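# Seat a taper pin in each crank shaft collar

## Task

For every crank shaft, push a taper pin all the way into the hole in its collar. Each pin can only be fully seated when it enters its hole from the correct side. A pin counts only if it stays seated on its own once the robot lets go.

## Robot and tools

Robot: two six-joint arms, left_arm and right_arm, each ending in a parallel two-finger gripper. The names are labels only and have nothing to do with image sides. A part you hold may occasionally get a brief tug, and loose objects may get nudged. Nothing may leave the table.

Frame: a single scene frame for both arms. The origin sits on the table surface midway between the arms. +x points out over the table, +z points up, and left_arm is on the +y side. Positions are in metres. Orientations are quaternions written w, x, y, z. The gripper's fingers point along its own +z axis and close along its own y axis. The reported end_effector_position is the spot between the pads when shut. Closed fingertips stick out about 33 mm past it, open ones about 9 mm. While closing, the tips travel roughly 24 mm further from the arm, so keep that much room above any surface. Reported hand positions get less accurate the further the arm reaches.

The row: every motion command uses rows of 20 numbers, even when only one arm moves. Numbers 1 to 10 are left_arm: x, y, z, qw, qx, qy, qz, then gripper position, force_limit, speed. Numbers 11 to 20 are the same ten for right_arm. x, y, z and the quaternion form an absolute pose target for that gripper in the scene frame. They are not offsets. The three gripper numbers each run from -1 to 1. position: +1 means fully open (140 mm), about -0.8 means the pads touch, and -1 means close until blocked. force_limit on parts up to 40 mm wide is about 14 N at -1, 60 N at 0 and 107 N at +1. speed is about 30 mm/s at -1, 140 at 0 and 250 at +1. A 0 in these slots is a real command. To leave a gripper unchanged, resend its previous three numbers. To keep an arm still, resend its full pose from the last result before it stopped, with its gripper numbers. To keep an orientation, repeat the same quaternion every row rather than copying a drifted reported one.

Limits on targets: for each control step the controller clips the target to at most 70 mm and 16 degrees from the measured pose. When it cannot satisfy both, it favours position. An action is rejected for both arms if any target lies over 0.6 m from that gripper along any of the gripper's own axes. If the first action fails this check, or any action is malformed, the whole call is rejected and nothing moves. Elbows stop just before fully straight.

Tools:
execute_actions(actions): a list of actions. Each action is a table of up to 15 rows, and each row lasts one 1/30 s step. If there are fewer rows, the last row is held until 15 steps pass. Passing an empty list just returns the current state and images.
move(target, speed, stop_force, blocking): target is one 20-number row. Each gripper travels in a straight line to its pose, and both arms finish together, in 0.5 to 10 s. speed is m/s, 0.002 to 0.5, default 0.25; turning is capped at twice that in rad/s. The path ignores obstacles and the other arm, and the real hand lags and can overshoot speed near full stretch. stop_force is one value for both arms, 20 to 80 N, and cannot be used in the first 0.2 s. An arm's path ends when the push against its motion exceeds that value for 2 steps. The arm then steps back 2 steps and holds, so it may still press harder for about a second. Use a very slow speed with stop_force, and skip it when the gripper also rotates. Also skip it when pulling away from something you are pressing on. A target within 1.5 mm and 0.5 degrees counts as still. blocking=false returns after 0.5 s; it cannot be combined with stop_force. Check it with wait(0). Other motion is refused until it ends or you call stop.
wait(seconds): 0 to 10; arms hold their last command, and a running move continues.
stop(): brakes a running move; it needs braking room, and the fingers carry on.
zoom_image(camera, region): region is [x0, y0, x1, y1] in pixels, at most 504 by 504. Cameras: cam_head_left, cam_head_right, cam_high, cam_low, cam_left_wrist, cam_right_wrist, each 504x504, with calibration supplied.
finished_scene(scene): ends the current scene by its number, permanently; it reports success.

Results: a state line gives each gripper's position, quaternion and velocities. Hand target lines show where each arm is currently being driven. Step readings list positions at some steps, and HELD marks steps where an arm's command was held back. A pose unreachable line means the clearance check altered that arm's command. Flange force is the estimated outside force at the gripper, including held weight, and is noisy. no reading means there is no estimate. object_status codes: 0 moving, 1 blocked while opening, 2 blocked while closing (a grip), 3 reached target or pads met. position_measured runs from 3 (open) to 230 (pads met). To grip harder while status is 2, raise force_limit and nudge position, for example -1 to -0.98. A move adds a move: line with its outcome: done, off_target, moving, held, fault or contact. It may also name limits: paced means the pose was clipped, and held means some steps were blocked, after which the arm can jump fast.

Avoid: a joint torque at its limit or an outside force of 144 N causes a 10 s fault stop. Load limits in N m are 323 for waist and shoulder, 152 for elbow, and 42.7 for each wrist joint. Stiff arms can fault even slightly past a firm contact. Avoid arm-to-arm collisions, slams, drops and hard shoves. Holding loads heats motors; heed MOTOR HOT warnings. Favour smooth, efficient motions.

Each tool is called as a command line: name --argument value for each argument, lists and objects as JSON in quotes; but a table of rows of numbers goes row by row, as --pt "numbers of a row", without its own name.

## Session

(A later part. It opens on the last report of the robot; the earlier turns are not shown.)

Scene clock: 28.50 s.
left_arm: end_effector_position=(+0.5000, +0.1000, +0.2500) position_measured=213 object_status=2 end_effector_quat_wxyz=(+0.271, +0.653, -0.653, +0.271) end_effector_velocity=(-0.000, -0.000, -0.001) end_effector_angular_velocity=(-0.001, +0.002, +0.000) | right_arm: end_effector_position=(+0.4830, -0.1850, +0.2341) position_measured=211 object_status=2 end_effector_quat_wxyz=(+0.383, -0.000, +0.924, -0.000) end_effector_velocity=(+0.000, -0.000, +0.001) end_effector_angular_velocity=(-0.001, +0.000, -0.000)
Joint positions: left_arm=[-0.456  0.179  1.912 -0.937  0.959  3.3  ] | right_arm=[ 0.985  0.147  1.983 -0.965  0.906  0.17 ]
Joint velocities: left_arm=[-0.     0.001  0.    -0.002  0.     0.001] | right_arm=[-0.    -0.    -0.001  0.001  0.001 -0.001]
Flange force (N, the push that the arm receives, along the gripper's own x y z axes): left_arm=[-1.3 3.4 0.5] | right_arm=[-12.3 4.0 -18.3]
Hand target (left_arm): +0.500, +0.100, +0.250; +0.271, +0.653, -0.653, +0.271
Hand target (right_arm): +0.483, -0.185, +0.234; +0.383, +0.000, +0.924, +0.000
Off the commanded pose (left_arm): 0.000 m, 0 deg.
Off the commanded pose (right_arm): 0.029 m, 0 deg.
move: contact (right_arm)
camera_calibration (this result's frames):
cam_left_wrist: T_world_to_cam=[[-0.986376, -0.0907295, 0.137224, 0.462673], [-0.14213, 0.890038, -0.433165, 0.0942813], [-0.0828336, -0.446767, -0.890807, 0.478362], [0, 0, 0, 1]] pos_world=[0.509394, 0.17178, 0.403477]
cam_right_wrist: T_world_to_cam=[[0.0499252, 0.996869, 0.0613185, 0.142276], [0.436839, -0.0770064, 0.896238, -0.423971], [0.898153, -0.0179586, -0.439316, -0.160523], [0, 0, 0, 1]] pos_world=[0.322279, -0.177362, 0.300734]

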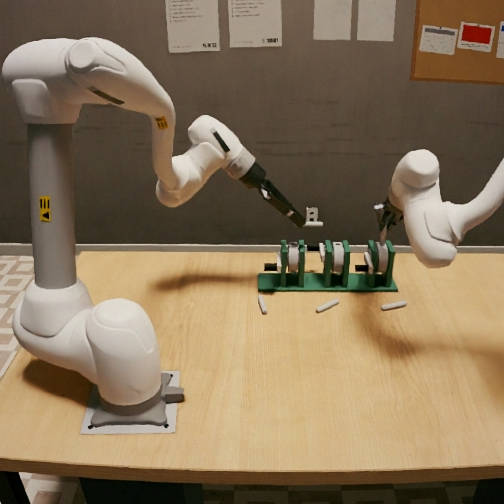

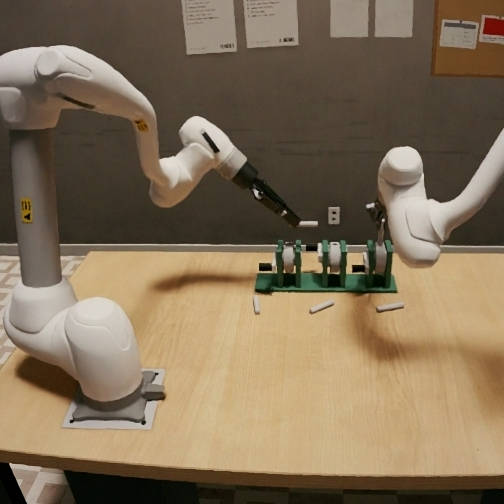

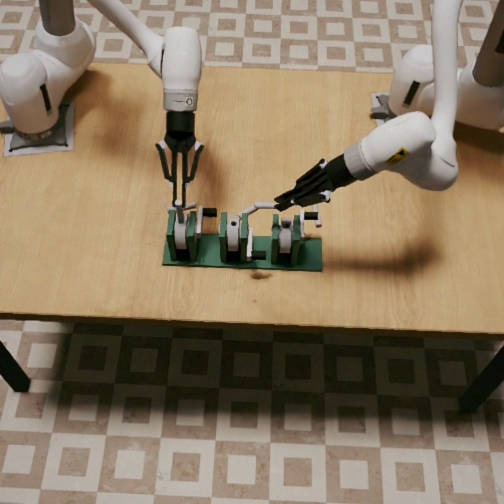

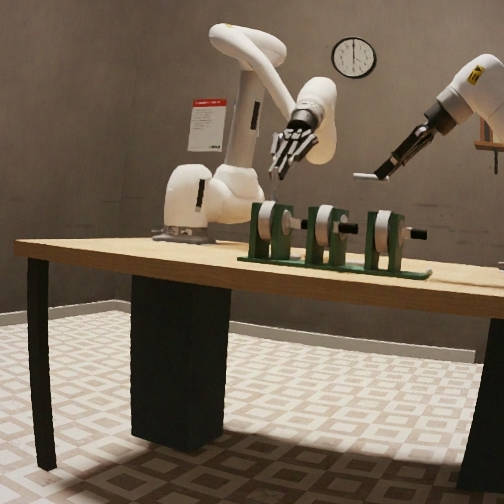

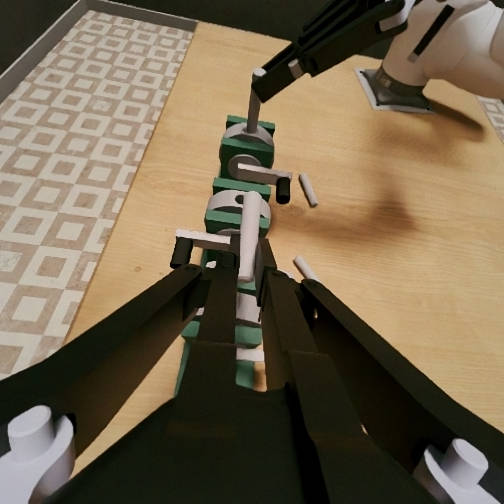

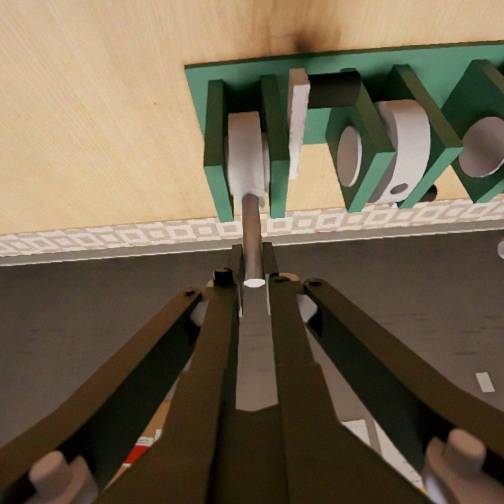

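move --target '[0.33,0.135,0.22,0.2,0.788,-0.482,0.327,-1,0.6,-0.7,0.483,-0.185,0.27,0.3827,0,0.9239,0,-1,0.6,-0.7]'

move --target '[0.33,0.135,0.0365,0.2,0.788,-0.482,0.327,-1,0.6,-0.7,0.40,-0.36,0.27,0.3827,0,0.9239,0,-1,0.6,-0.7]' --speed 0.15

move --target '[0.33,0.135,0.0365,0.2,0.788,-0.482,0.327,-0.3,-0.6,0,0.40,-0.36,0.27,0.3827,0,0.9239,0,-1,0.6,-0.7]'

move --target '[0.33,0.15,0.2,0.1,0.75,-0.63,0.15,-0.2,-0.6,0,0.40,-0.36,0.27,0.3827,0,0.9239,0,-1,0.6,-0.7]'

move --target '[0.44,0.175,0.18,0,0.7071,-0.7071,0,-0.2,-0.6,0,0.40,-0.36,0.27,0.3827,0,0.9239,0,-1,0.6,-0.7]'

Scene clock: 31.63 s.
left_arm: end_effector_position=(+0.3300, +0.1352, +0.2199) position_measured=213 object_status=2 end_effector_quat_wxyz=(+0.200, +0.788, -0.482, +0.327) end_effector_velocity=(+0.000, -0.000, +0.001) end_effector_angular_velocity=(+0.000, -0.000, +0.001) | right_arm: end_effector_position=(+0.4830, -0.1849, +0.2700) position_measured=211 object_status=2 end_effector_quat_wxyz=(+0.383, -0.000, +0.924, +0.000) end_effector_velocity=(+0.000, -0.000, +0.001) end_effector_angular_velocity=(+0.002, -0.000, +0.000)
Joint positions: left_arm=[-0.729 -0.215  2.36  -0.899  0.408  2.759] | right_arm=[ 0.985  0.116  1.946 -0.923  0.946  0.101]
Joint velocities: left_arm=[-0.002 -0.001 -0.001  0.007 -0.001 -0.009] | right_arm=[-0.    -0.001  0.    -0.    -0.001 -0.   ]
Flange force (N, the push that the arm receives, along the gripper's own x y z axes): left_arm=no reading | right_arm=[3.1 0.8 1.6]
Hand target (left_arm): +0.330, +0.135, +0.220; +0.200, +0.788, -0.482, +0.327
Hand target (right_arm): +0.483, -0.185, +0.270; +0.383, -0.000, +0.924, +0.000
Off the commanded pose (left_arm): 0.000 m, 0 deg.
Off the commanded pose (right_arm): 0.000 m, 0 deg.
move: done
camera_calibration (this result's frames):
cam_left_wrist: T_world_to_cam=[[-0.836786, -0.529918, 0.137756, 0.312183], [-0.531999, 0.727394, -0.433446, 0.176422], [0.129487, -0.435988, -0.890588, 0.381671], [0, 0, 0, 1]] pos_world=[0.305665, 0.203506, 0.373376]
cam_right_wrist: T_world_to_cam=[[0.0498757, 0.996864, 0.06143, 0.140022], [0.436705, -0.0770822, 0.896297, -0.456119], [0.898221, -0.0178767, -0.43918, -0.144854], [0, 0, 0, 1]] pos_world=[0.322316, -0.177331, 0.3366]

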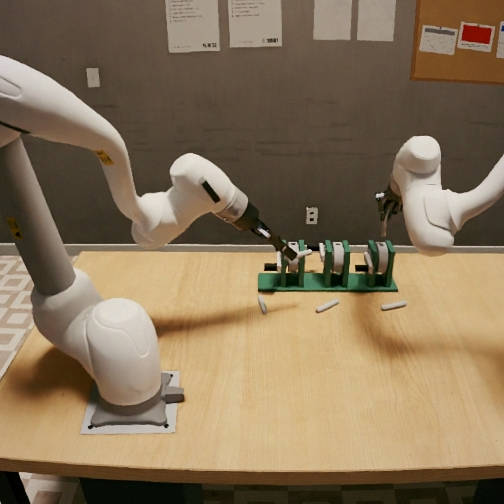

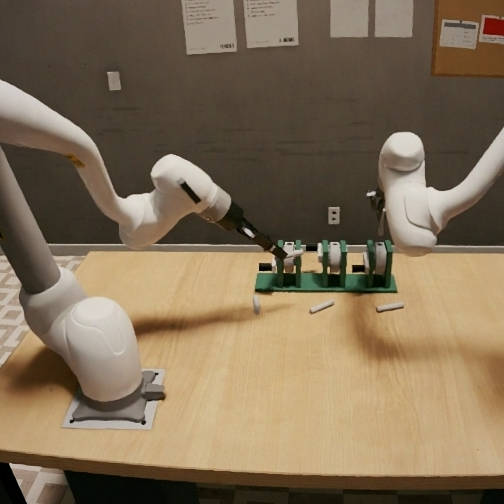

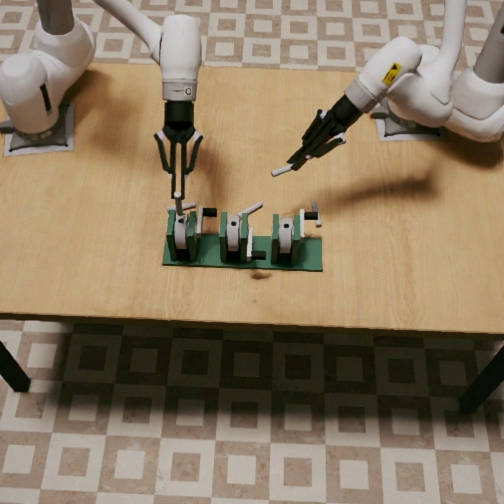

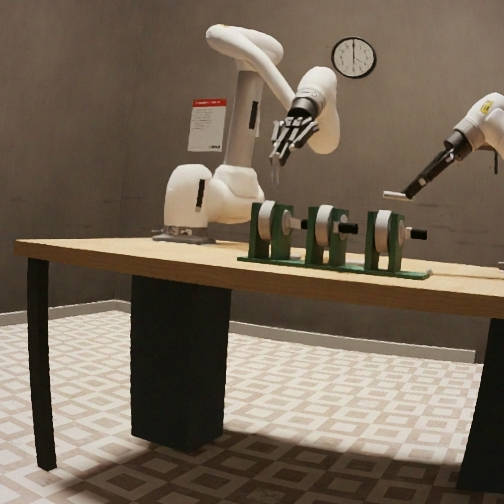

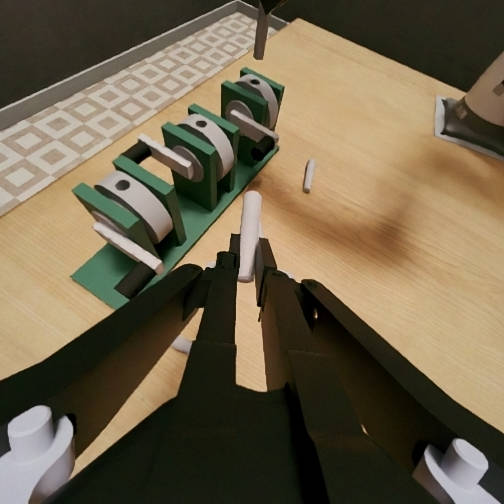

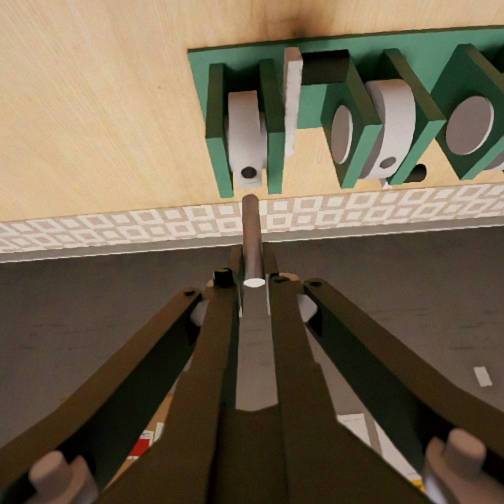

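Scene clock: 33.40 s.
left_arm: end_effector_position=(+0.3300, +0.1353, +0.0361) position_measured=213 object_status=2 end_effector_quat_wxyz=(+0.200, +0.788, -0.482, +0.326) end_effector_velocity=(-0.000, -0.000, -0.001) end_effector_angular_velocity=(+0.000, -0.003, -0.001) | right_arm: end_effector_position=(+0.4003, -0.3601, +0.2699) position_measured=211 object_status=2 end_effector_quat_wxyz=(+0.383, -0.000, +0.924, -0.000) end_effector_velocity=(-0.000, -0.001, +0.000) end_effector_angular_velocity=(-0.000, -0.000, -0.001)
Joint positions: left_arm=[-0.729  0.129  2.533 -2.226  0.401  4.169] | right_arm=[ 0.999 -0.205  2.248 -0.912  0.967  0.092]
Joint velocities: left_arm=[-0.002  0.002  0.002 -0.015  0.001  0.016] | right_arm=[ 0.    -0.001  0.     0.     0.001  0.   ]
Flange force (N, the push that the arm receives, along the gripper's own x y z axes): left_arm=no reading | right_arm=[4.8 -0.5 -0.7]
Hand target (left_arm): +0.330, +0.135, +0.036; +0.200, +0.788, -0.482, +0.326
Hand target (right_arm): +0.400, -0.360, +0.270; +0.383, -0.000, +0.924, -0.000
Off the commanded pose (left_arm): 0.001 m, 0 deg.
Off the commanded pose (right_arm): 0.000 m, 0 deg.
move: done
camera_calibration (this result's frames):
cam_left_wrist: T_world_to_cam=[[-0.836688, -0.530261, 0.137029, 0.337625], [-0.532272, 0.728355, -0.431493, 0.0966406], [0.128998, -0.433961, -0.891649, 0.217853], [0, 0, 0, 1]] pos_world=[0.305823, 0.20318, 0.189683]
cam_right_wrist: T_world_to_cam=[[0.0499621, 0.996863, 0.0613829, 0.318743], [0.43673, -0.0770783, 0.896284, -0.433446], [0.898204, -0.0179725, -0.439211, -0.0736932], [0, 0, 0, 1]] pos_world=[0.239565, -0.352476, 0.336558]

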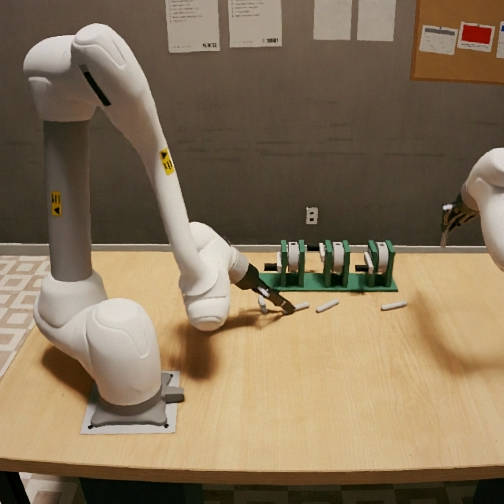

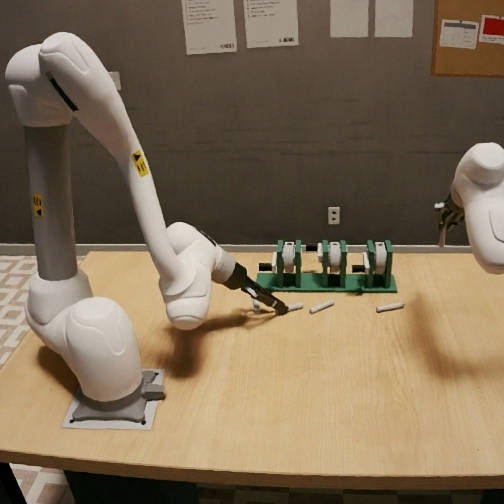

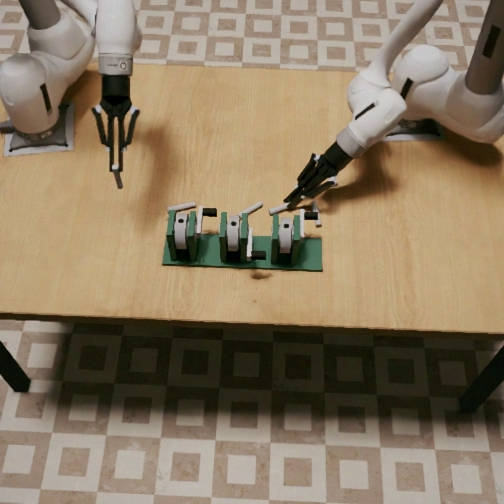

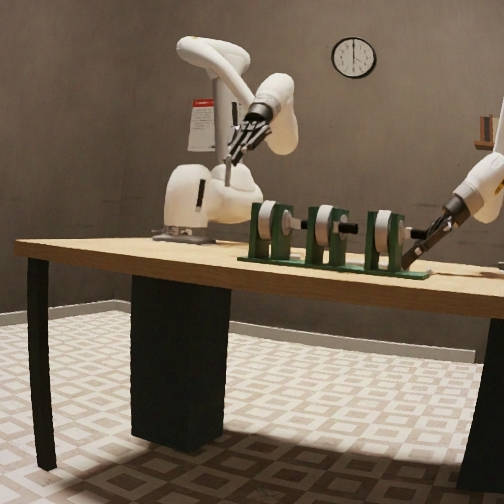

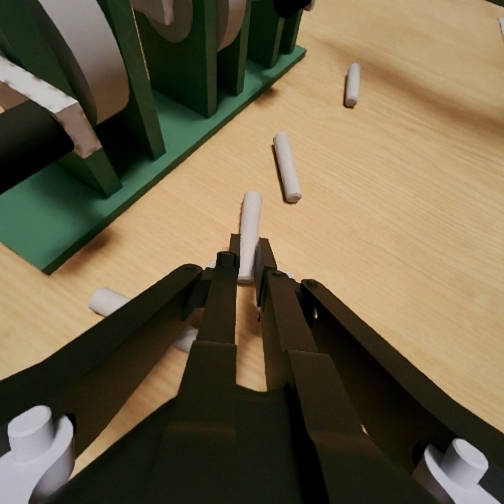

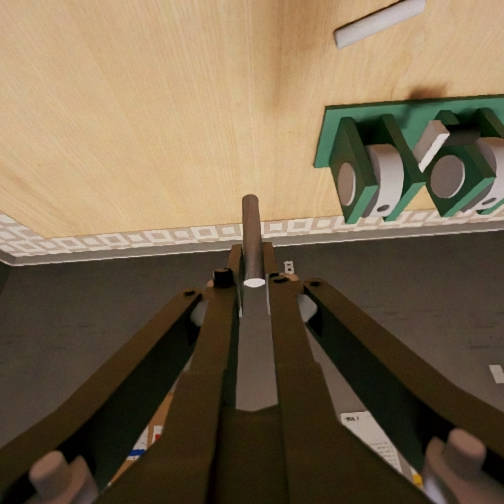

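Scene clock: 34.10 s.
left_arm: end_effector_position=(+0.3300, +0.1350, +0.0365) position_measured=167 object_status=3 end_effector_quat_wxyz=(+0.200, +0.788, -0.482, +0.327) end_effector_velocity=(-0.000, +0.000, -0.000) end_effector_angular_velocity=(+0.000, +0.000, +0.000) | right_arm: end_effector_position=(+0.4000, -0.3601, +0.2699) position_measured=211 object_status=2 end_effector_quat_wxyz=(+0.383, -0.000, +0.924, -0.000) end_effector_velocity=(+0.000, -0.000, +0.000) end_effector_angular_velocity=(+0.001, -0.000, -0.001)
Joint positions: left_arm=[-0.73   0.129  2.534 -2.229  0.402  4.171] | right_arm=[ 0.999 -0.205  2.248 -0.912  0.968  0.093]
Joint velocities: left_arm=[ 0.  0.  0. -0.  0.  0.] | right_arm=[-0.    -0.001  0.     0.     0.     0.   ]
Flange force (N, the push that the arm receives, along the gripper's own x y z axes): left_arm=no reading | right_arm=[4.4 2.0 0.6]
Hand target (left_arm): +0.330, +0.135, +0.036; +0.200, +0.788, -0.482, +0.327
Hand target (right_arm): +0.400, -0.360, +0.270; +0.383, -0.000, +0.924, -0.000
Off the commanded pose (left_arm): 0.000 m, 0 deg.
Off the commanded pose (right_arm): 0.000 m, 0 deg.
move: done
camera_calibration (this result's frames):
cam_left_wrist: T_world_to_cam=[[-0.836806, -0.530037, 0.137173, 0.337407], [-0.531904, 0.727667, -0.433104, 0.097033], [0.129745, -0.435387, -0.890845, 0.218055], [0, 0, 0, 1]] pos_world=[0.305665, 0.203169, 0.189995]
cam_right_wrist: T_world_to_cam=[[0.0499847, 0.996867, 0.0612978, 0.318725], [0.43677, -0.0770125, 0.896271, -0.433309], [0.898184, -0.0180268, -0.439251, -0.0734332], [0, 0, 0, 1]] pos_world=[0.239281, -0.35242, 0.336569]

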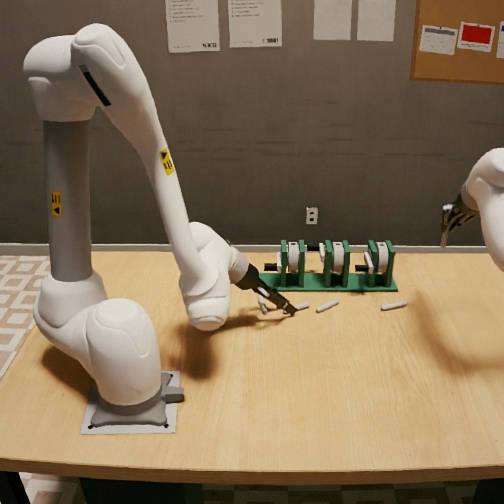

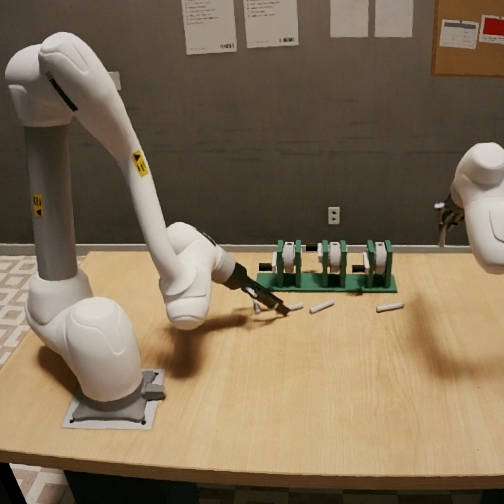

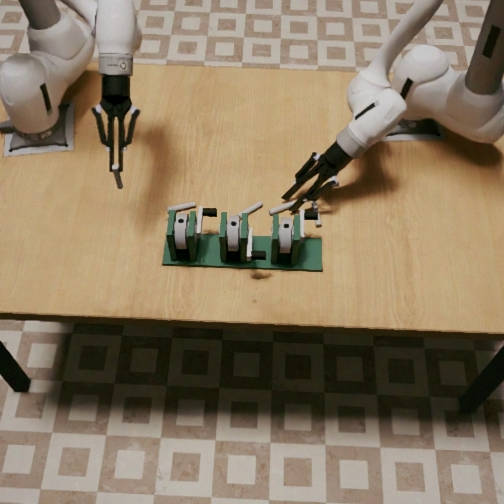

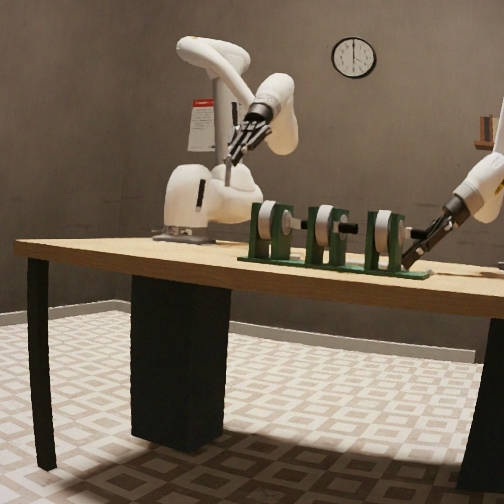

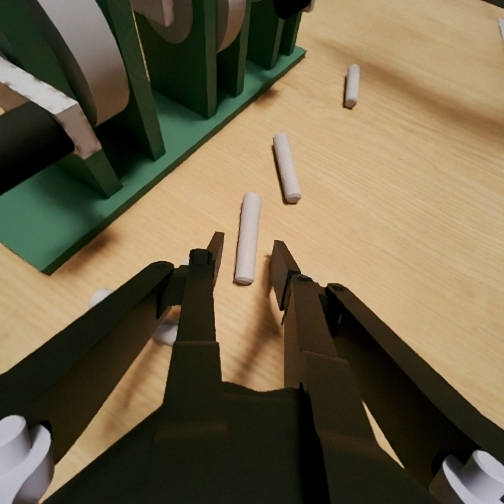

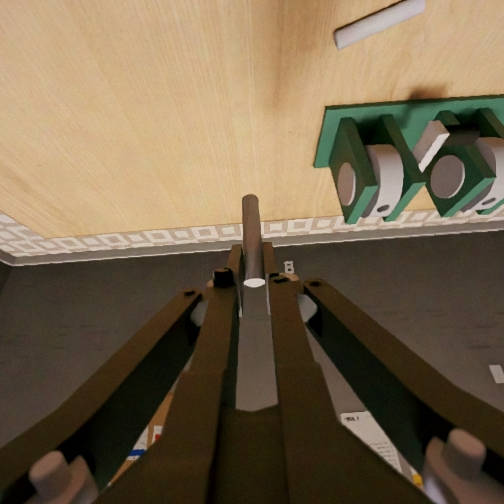

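Scene clock: 35.77 s.
left_arm: end_effector_position=(+0.3298, +0.1494, +0.2004) position_measured=154 object_status=3 end_effector_quat_wxyz=(+0.101, +0.753, -0.633, +0.152) end_effector_velocity=(+0.000, +0.001, -0.000) end_effector_angular_velocity=(+0.003, -0.001, -0.002) | right_arm: end_effector_position=(+0.4000, -0.3600, +0.2700) position_measured=211 object_status=2 end_effector_quat_wxyz=(+0.383, +0.000, +0.924, +0.000) end_effector_velocity=(+0.000, +0.000, -0.000) end_effector_angular_velocity=(-0.000, +0.000, +0.000)
Joint positions: left_arm=[-0.775 -0.083  2.137 -0.283  0.801  2.446] | right_arm=[ 0.999 -0.205  2.248 -0.912  0.968  0.093]
Joint velocities: left_arm=[-0.001 -0.    -0.     0.004  0.001 -0.001] | right_arm=[-0.     0.001 -0.     0.    -0.    -0.   ]
Flange force (N, the push that the arm receives, along the gripper's own x y z axes): left_arm=[0.6 0.6 -0.6] | right_arm=[4.5 1.3 0.3]
Hand target (left_arm): +0.330, +0.149, +0.200; +0.101, +0.753, -0.633, +0.152
Hand target (right_arm): +0.400, -0.360, +0.270; +0.383, -0.000, +0.924, +0.000
Off the commanded pose (left_arm): 0.001 m, 0 deg.
Off the commanded pose (right_arm): 0.000 m, 0 deg.
move: done; limits=paced
camera_calibration (this result's frames):
cam_left_wrist: T_world_to_cam=[[-0.948125, -0.314178, 0.0484825, 0.344642], [-0.315993, 0.948089, -0.0357233, -0.0263068], [-0.0347422, -0.0491903, -0.998185, 0.388432], [0, 0, 0, 1]] pos_world=[0.331946, 0.152327, 0.370078]
cam_right_wrist: T_world_to_cam=[[0.0499848, 0.99686, 0.0614072, 0.318637], [0.43673, -0.0771101, 0.896282, -0.433396], [0.898203, -0.0179821, -0.439213, -0.0734235], [0, 0, 0, 1]] pos_world=[0.239299, -0.352376, 0.33663]

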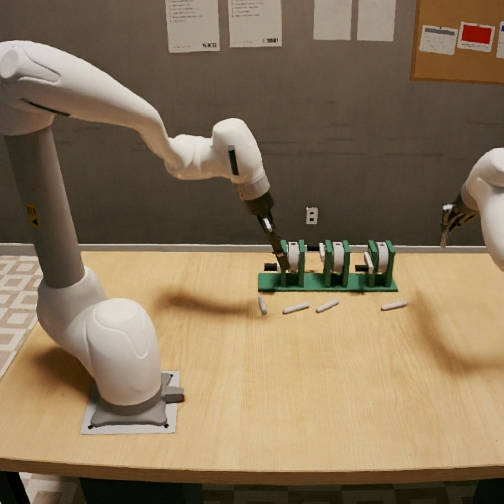

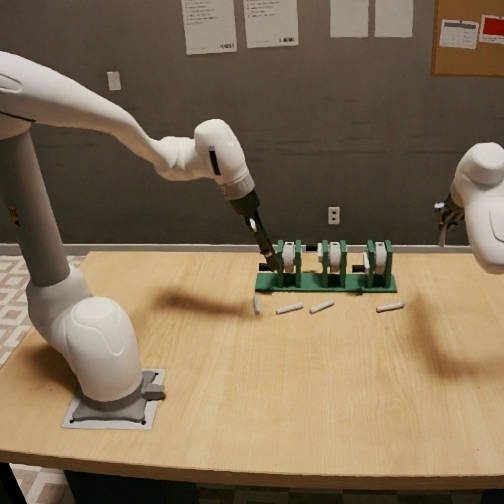

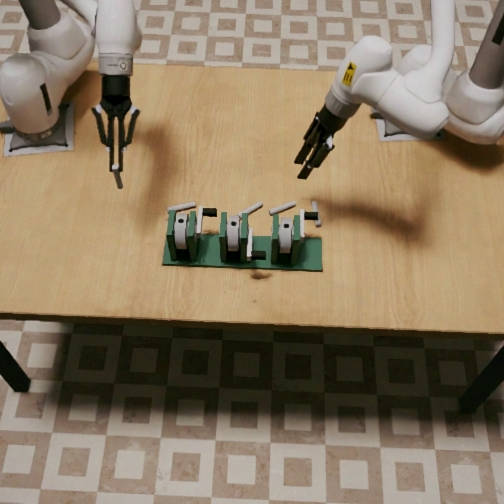

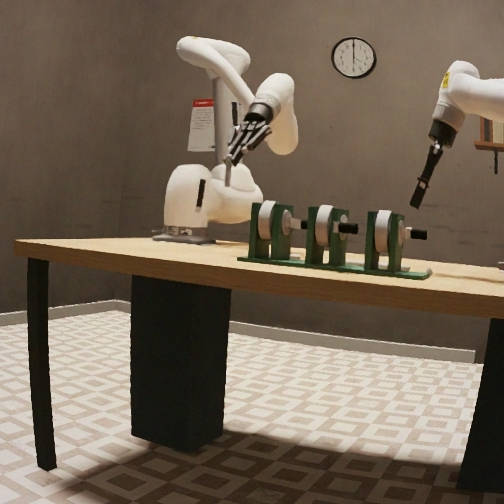

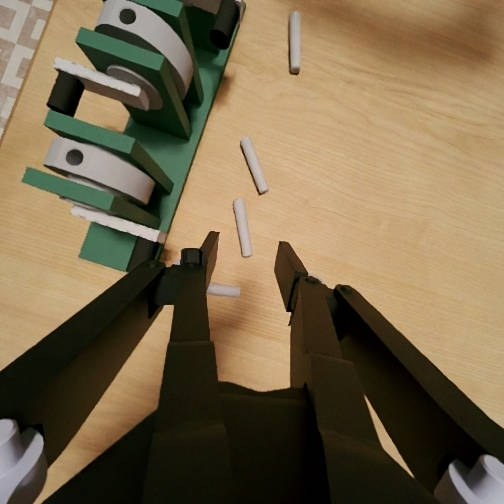

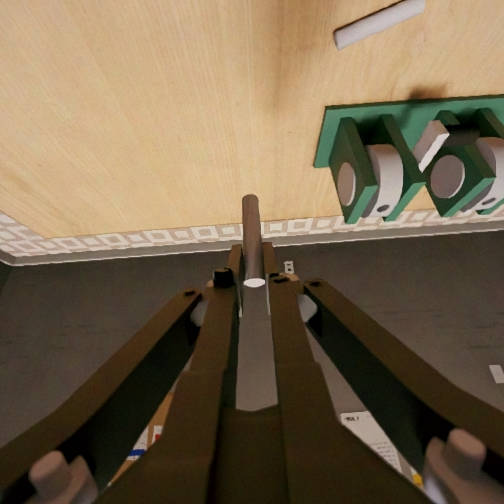

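Scene clock: 36.93 s.
left_arm: end_effector_position=(+0.4399, +0.1748, +0.1799) position_measured=154 object_status=3 end_effector_quat_wxyz=(-0.000, +0.707, -0.707, +0.000) end_effector_velocity=(+0.000, -0.000, +0.000) end_effector_angular_velocity=(+0.001, -0.000, -0.001) | right_arm: end_effector_position=(+0.4000, -0.3600, +0.2700) position_measured=211 object_status=2 end_effector_quat_wxyz=(+0.383, +0.000, +0.924, +0.000) end_effector_velocity=(+0.000, +0.000, -0.000) end_effector_angular_velocity=(-0.000, +0.000, -0.000)
Joint positions: left_arm=[-0.738  0.182  1.852  0.     1.107  2.488] | right_arm=[ 0.999 -0.205  2.248 -0.912  0.968  0.093]
Joint velocities: left_arm=[-0.     0.001 -0.001  0.001  0.001  0.   ] | right_arm=[-0.001  0.001 -0.    -0.    -0.001  0.   ]
Flange force (N, the push that the arm receives, along the gripper's own x y z axes): left_arm=[-2.8 6.4 0.5] | right_arm=[4.8 2.2 1.0]
Hand target (left_arm): +0.440, +0.175, +0.180; -0.000, +0.707, -0.707, +0.000
Hand target (right_arm): +0.400, -0.360, +0.270; +0.383, +0.000, +0.924, -0.000
Off the commanded pose (left_arm): 0.000 m, 0 deg.
Off the commanded pose (right_arm): 0.000 m, 0 deg.
move: done
camera_calibration (this result's frames):
cam_left_wrist: T_world_to_cam=[[-0.986425, -0.161009, 0.032281, 0.451005], [-0.142051, 0.935272, 0.324173, -0.1554], [-0.0823863, 0.315186, -0.945447, 0.320775], [0, 0, 0, 1]] pos_world=[0.449235, 0.116853, 0.339093]
cam_right_wrist: T_world_to_cam=[[0.0499848, 0.99686, 0.0614076, 0.318636], [0.43673, -0.0771104, 0.896282, -0.433396], [0.898203, -0.0179819, -0.439213, -0.0734236], [0, 0, 0, 1]] pos_world=[0.239299, -0.352376, 0.33663]

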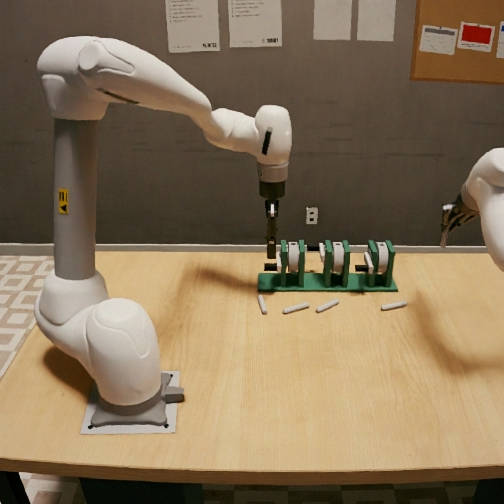

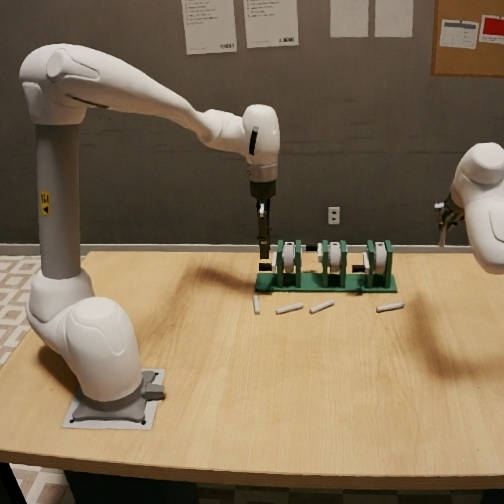

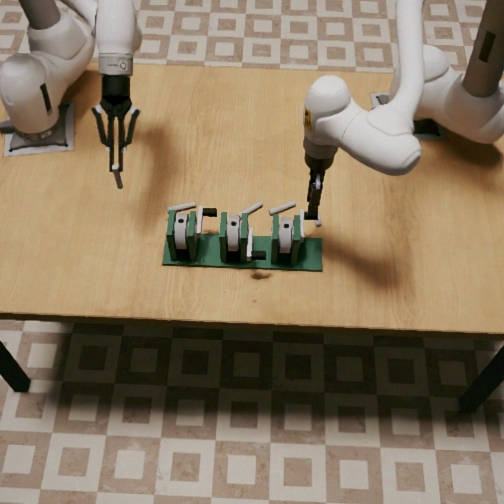

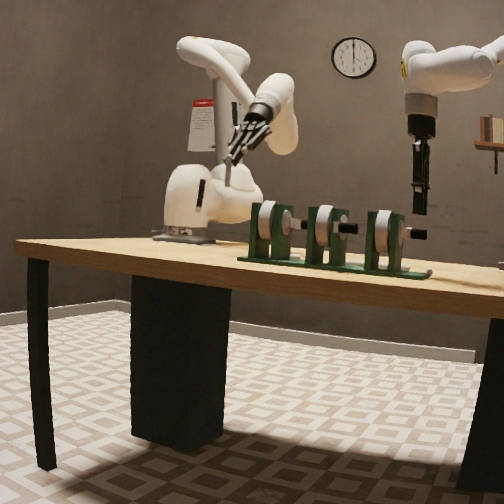

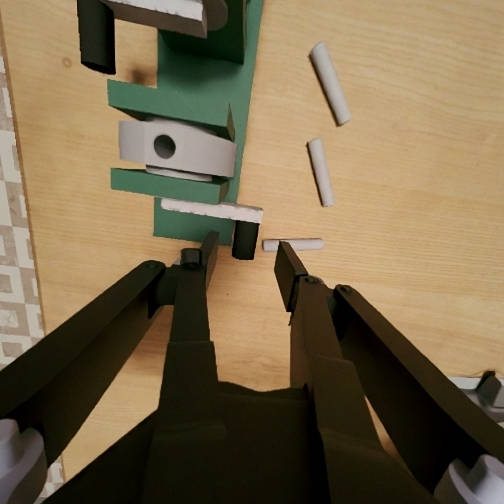

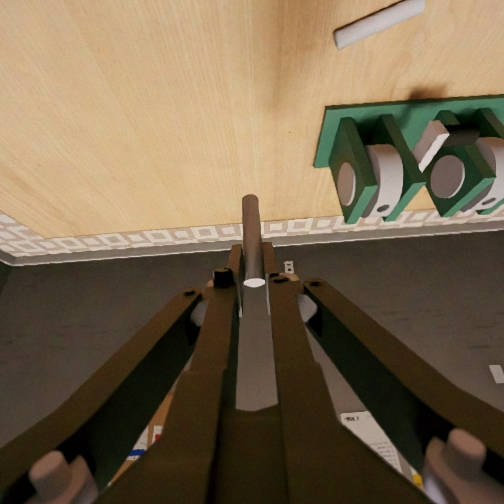

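move --target '[0.439,0.18,0.115,0,0.7071,-0.7071,0,-0.2,-0.6,0,0.40,-0.36,0.27,0.3827,0,0.9239,0,-1,0.6,-0.7]' --speed 0.08

zoom_image --camera "cam_left_wrist" --region '[180,190,320,330]'

Scene clock: 38.63 s.
left_arm: end_effector_position=(+0.4391, +0.1800, +0.1150) position_measured=154 object_status=3 end_effector_quat_wxyz=(-0.000, +0.707, -0.707, +0.000) end_effector_velocity=(-0.001, +0.001, -0.001) end_effector_angular_velocity=(+0.002, +0.001, -0.000) | right_arm: end_effector_position=(+0.4000, -0.3600, +0.2700) position_measured=211 object_status=2 end_effector_quat_wxyz=(+0.383, +0.000, +0.924, +0.000) end_effector_velocity=(-0.001, +0.000, +0.000) end_effector_angular_velocity=(-0.000, -0.000, +0.002)
Joint positions: left_arm=[-0.732  0.232  1.923  0.     0.987  2.494] | right_arm=[ 0.999 -0.205  2.248 -0.912  0.968  0.093]
Joint velocities: left_arm=[-0.     0.     0.002  0.001 -0.    -0.001] | right_arm=[ 0.002 -0.     0.    -0.    -0.    -0.   ]
Flange force (N, the push that the arm receives, along the gripper's own x y z axes): left_arm=[0.1 4.7 -0.4] | right_arm=[5.2 0.6 -0.6]
Hand target (left_arm): +0.439, +0.180, +0.115; -0.000, +0.707, -0.707, -0.000
Hand target (right_arm): +0.400, -0.360, +0.270; +0.383, +0.000, +0.924, -0.000
Off the commanded pose (left_arm): 0.000 m, 0 deg.
Off the commanded pose (right_arm): 0.000 m, 0 deg.
move: done
camera_calibration (this result's frames):
cam_left_wrist: T_world_to_cam=[[-0.986378, -0.161262, 0.0324413, 0.453145], [-0.142219, 0.935162, 0.324415, -0.13926], [-0.0826536, 0.315382, -0.945358, 0.257844], [0, 0, 0, 1]] pos_world=[0.448479, 0.121987, 0.274233]
cam_right_wrist: T_world_to_cam=[[0.0499846, 0.99686, 0.0614079, 0.318636], [0.43673, -0.0771106, 0.896282, -0.433396], [0.898203, -0.0179817, -0.439213, -0.0734235], [0, 0, 0, 1]] pos_world=[0.239299, -0.352376, 0.33663]

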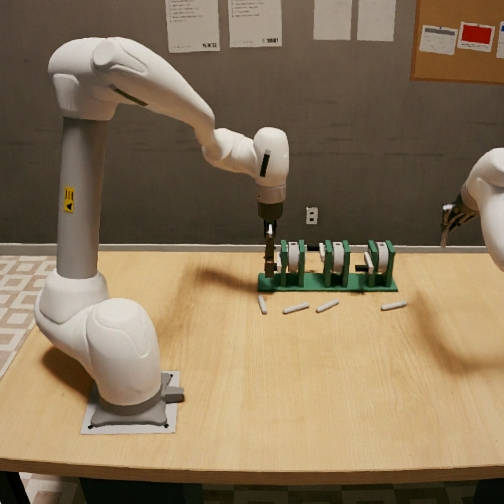

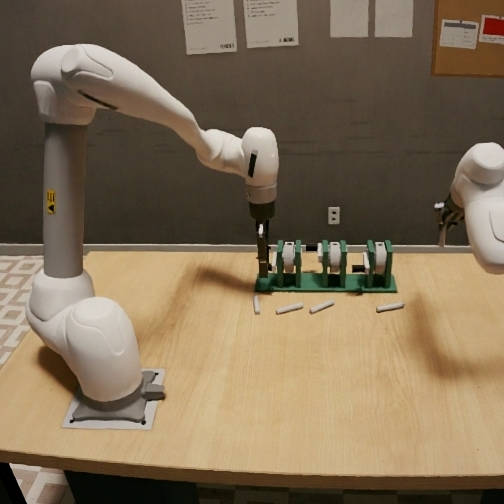

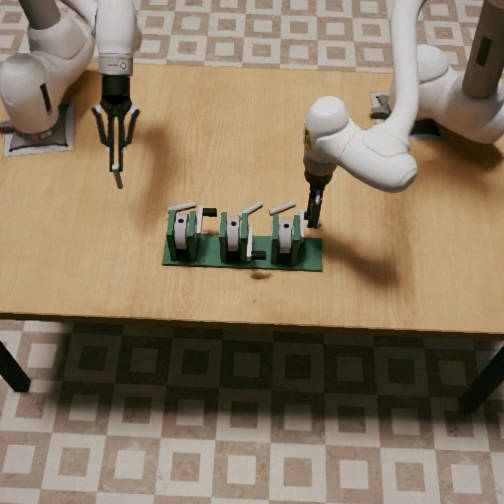

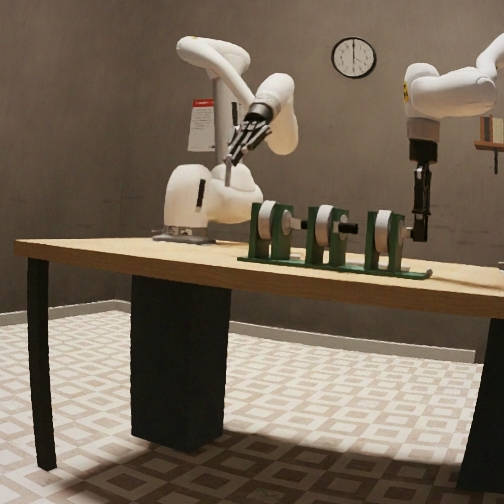

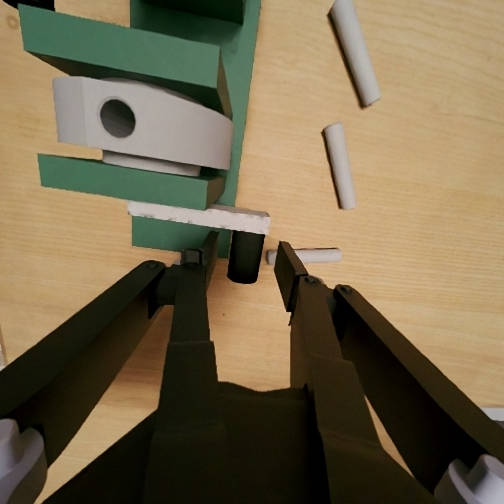

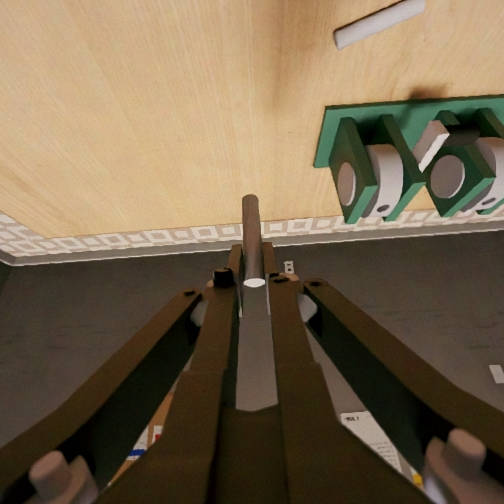

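Region (180, 190, 320, 330) of cam_left_wrist's 504x504 image, scaled by 3.600, with more detail than that image has.

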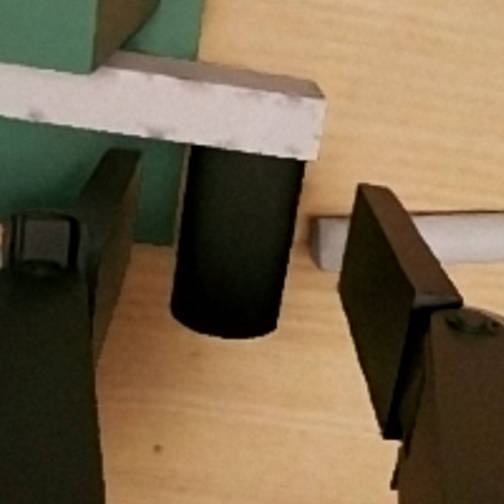

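execute_actions --actions '[[[0.44,0.18,0.115,0,0.7071,-0.7071,0,-1,-0.6,-0.5,0.4,-0.36,0.27,0.3827,0,0.9239,0,-1,0.6,-0.7]],[[0.4403,0.18,0.121,0,0.7071,-0.7071,0,-1,-0.6,-0.5,0.4,-0.36,0.27,0.3827,0,0.9239,0,-1,0.6,-0.7]],[[0.4424,0.18,0.1331,0,0.7071,-0.7071,0,-1,-0.6,-0.5,0.4,-0.36,0.27,0.3827,0,0.9239,0,-1,0.6,-0.7]],[[0.4494,0.18,0.15,0,0.7071,-0.7071,0,-1,-0.6,-0.5,0.4,-0.36,0.27,0.3827,0,0.9239,0,-1,0.6,-0.7]]]'

Scene clock: 41.13 s.
left_arm: end_effector_position=(+0.4494, +0.1800, +0.1500) position_measured=196 object_status=2 end_effector_quat_wxyz=(-0.000, +0.707, -0.707, -0.000) end_effector_velocity=(+0.000, -0.000, +0.000) end_effector_angular_velocity=(-0.000, -0.001, -0.000) | right_arm: end_effector_position=(+0.4000, -0.3600, +0.2700) position_measured=211 object_status=2 end_effector_quat_wxyz=(+0.383, +0.000, +0.924, +0.000) end_effector_velocity=(-0.000, -0.000, +0.000) end_effector_angular_velocity=(+0.000, -0.000, +0.000)
Joint positions: left_arm=[-0.722  0.214  1.873  0.     1.055  2.504] | right_arm=[ 0.999 -0.205  2.248 -0.912  0.968  0.093]
Joint velocities: left_arm=[-0.    -0.     0.     0.    -0.001 -0.   ] | right_arm=[ 0.    -0.001  0.     0.     0.    -0.   ]
Flange force (N, the push that the arm receives, along the gripper's own x y z axes): left_arm=[4.6 -38.9 27.1] | right_arm=[3.8 0.7 1.1]
Flange force at the end of the 1st action (N, along the gripper's axes at the end of the call): left_arm=[-0.2 -29.0 1.5] | right_arm=[5.5 0.7 -0.3]
Flange force at the end of the 2nd action (N, along the gripper's axes at the end of the call): left_arm=[2.9 -39.4 6.9] | right_arm=[5.5 2.6 0.2]
Flange force at the end of the 3rd action (N, along the gripper's axes at the end of the call): left_arm=[3.5 -44.7 16.7] | right_arm=[6.8 2.6 -0.5]
Hand target (left_arm): +0.449, +0.180, +0.150; +0.000, +0.707, -0.707, +0.000
Hand target (right_arm): +0.400, -0.360, +0.270; +0.383, +0.000, +0.924, -0.000
Off the commanded pose (left_arm): 0.000 m, 0 deg.
Off the commanded pose (right_arm): 0.000 m, 0 deg.
Step readings (end_effector_position; steps 1 to 15: 1st action; 16 to 30: 2nd action; 31 to 45: 3rd action; 46 to 60: 4th action):
0: left_arm (+0.4391, +0.1800, +0.1150) | right_arm (+0.4000, -0.3600, +0.2700)
1: left_arm (+0.4391, +0.1800, +0.1149) | right_arm (+0.4000, -0.3600, +0.2700)
2: left_arm (+0.4395, +0.1801, +0.1148) | right_arm (+0.4000, -0.3600, +0.2700)
4: left_arm (+0.4399, +0.1801, +0.1149) | right_arm (+0.4000, -0.3600, +0.2700)
8: left_arm (+0.4400, +0.1800, +0.1150) | right_arm (+0.4000, -0.3600, +0.2700)
15: left_arm (+0.4402, +0.1799, +0.1152) | right_arm (+0.4000, -0.3600, +0.2700)
16: left_arm (+0.4401, +0.1800, +0.1156) | right_arm (+0.4000, -0.3600, +0.2700)
17: left_arm (+0.4401, +0.1800, +0.1180) | right_arm (+0.4000, -0.3600, +0.2700)
19: left_arm (+0.4403, +0.1800, +0.1206) | right_arm (+0.4000, -0.3600, +0.2700)
23: left_arm (+0.4403, +0.1800, +0.1209) | right_arm (+0.4000, -0.3600, +0.2700)
30: left_arm (+0.4403, +0.1800, +0.1210) | right_arm (+0.4000, -0.3600, +0.2700)
31: left_arm (+0.4404, +0.1800, +0.1217) | right_arm (+0.4000, -0.3600, +0.2700)
32: left_arm (+0.4410, +0.1801, +0.1262) | right_arm (+0.4000, -0.3600, +0.2700)
34: left_arm (+0.4424, +0.1800, +0.1327) | right_arm (+0.4000, -0.3600, +0.2700)
38: left_arm (+0.4424, +0.1800, +0.1331) | right_arm (+0.4000, -0.3600, +0.2700)
45: left_arm (+0.4424, +0.1800, +0.1331) | right_arm (+0.4000, -0.3600, +0.2700)
46: left_arm (+0.4426, +0.1800, +0.1338) | right_arm (+0.4000, -0.3600, +0.2700)
47: left_arm (+0.4445, +0.1803, +0.1389) | right_arm (+0.4000, -0.3600, +0.2700)
49: left_arm (+0.4490, +0.1799, +0.1493) | right_arm (+0.4000, -0.3600, +0.2700)
53: left_arm (+0.4493, +0.1800, +0.1500) | right_arm (+0.4000, -0.3600, +0.2700)
60: end_effector_position above
camera_calibration (this result's frames):
cam_left_wrist: T_world_to_cam=[[-0.986386, -0.161173, 0.0326425, 0.462085], [-0.142079, 0.935217, 0.324318, -0.149221], [-0.082799, 0.315265, -0.945385, 0.291857], [0, 0, 0, 1]] pos_world=[0.458759, 0.122017, 0.309229]
cam_right_wrist: T_world_to_cam=[[0.0499847, 0.99686, 0.0614077, 0.318636], [0.43673, -0.0771105, 0.896282, -0.433396], [0.898203, -0.0179818, -0.439213, -0.0734235], [0, 0, 0, 1]] pos_world=[0.239299, -0.352376, 0.33663]

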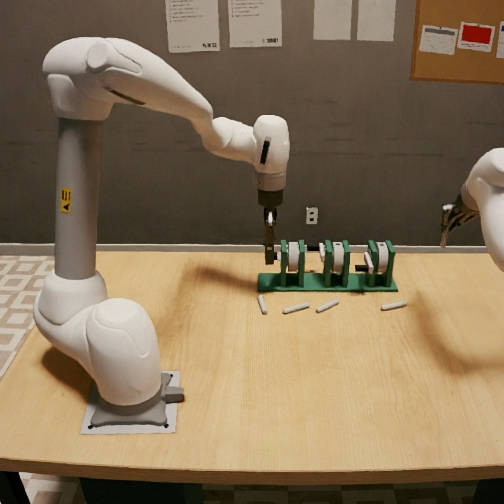

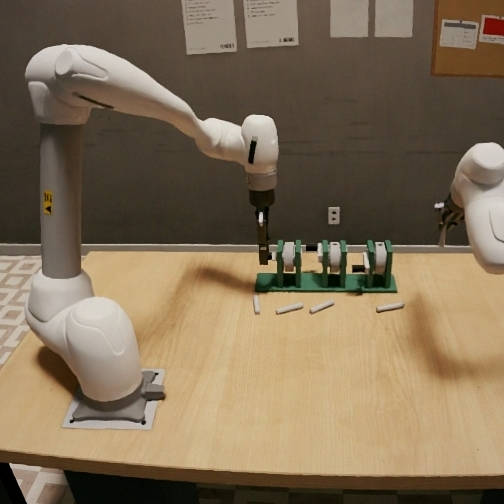

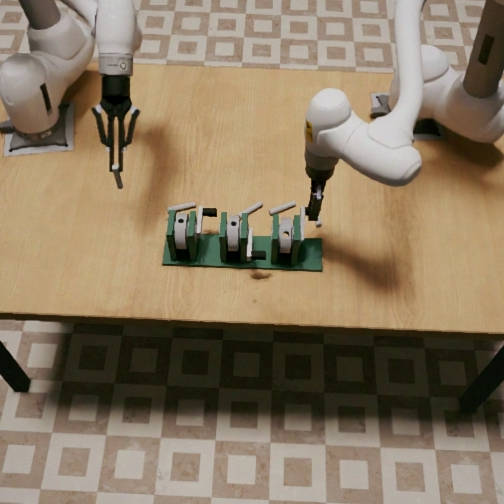

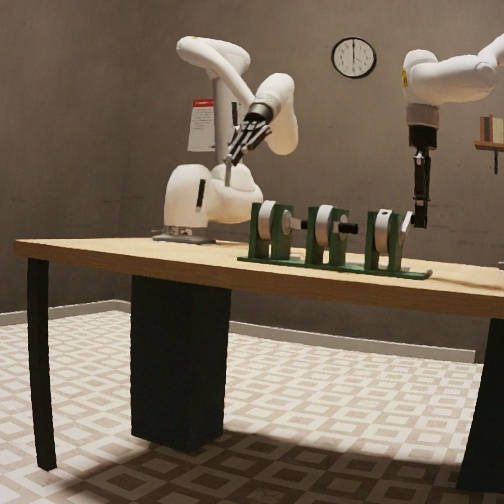

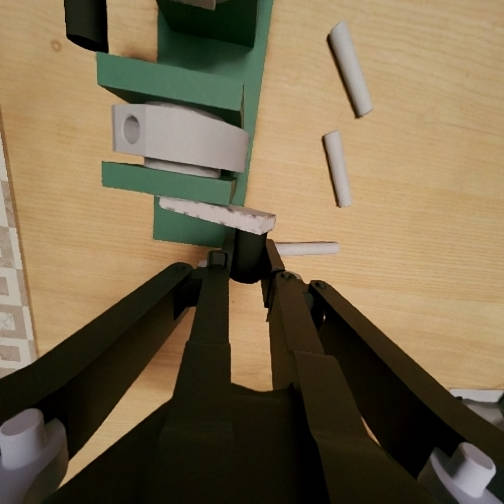

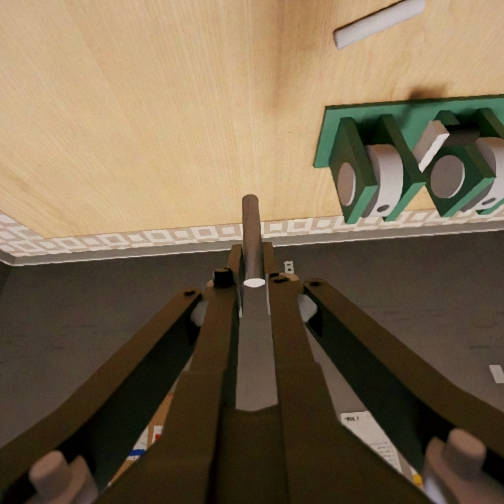

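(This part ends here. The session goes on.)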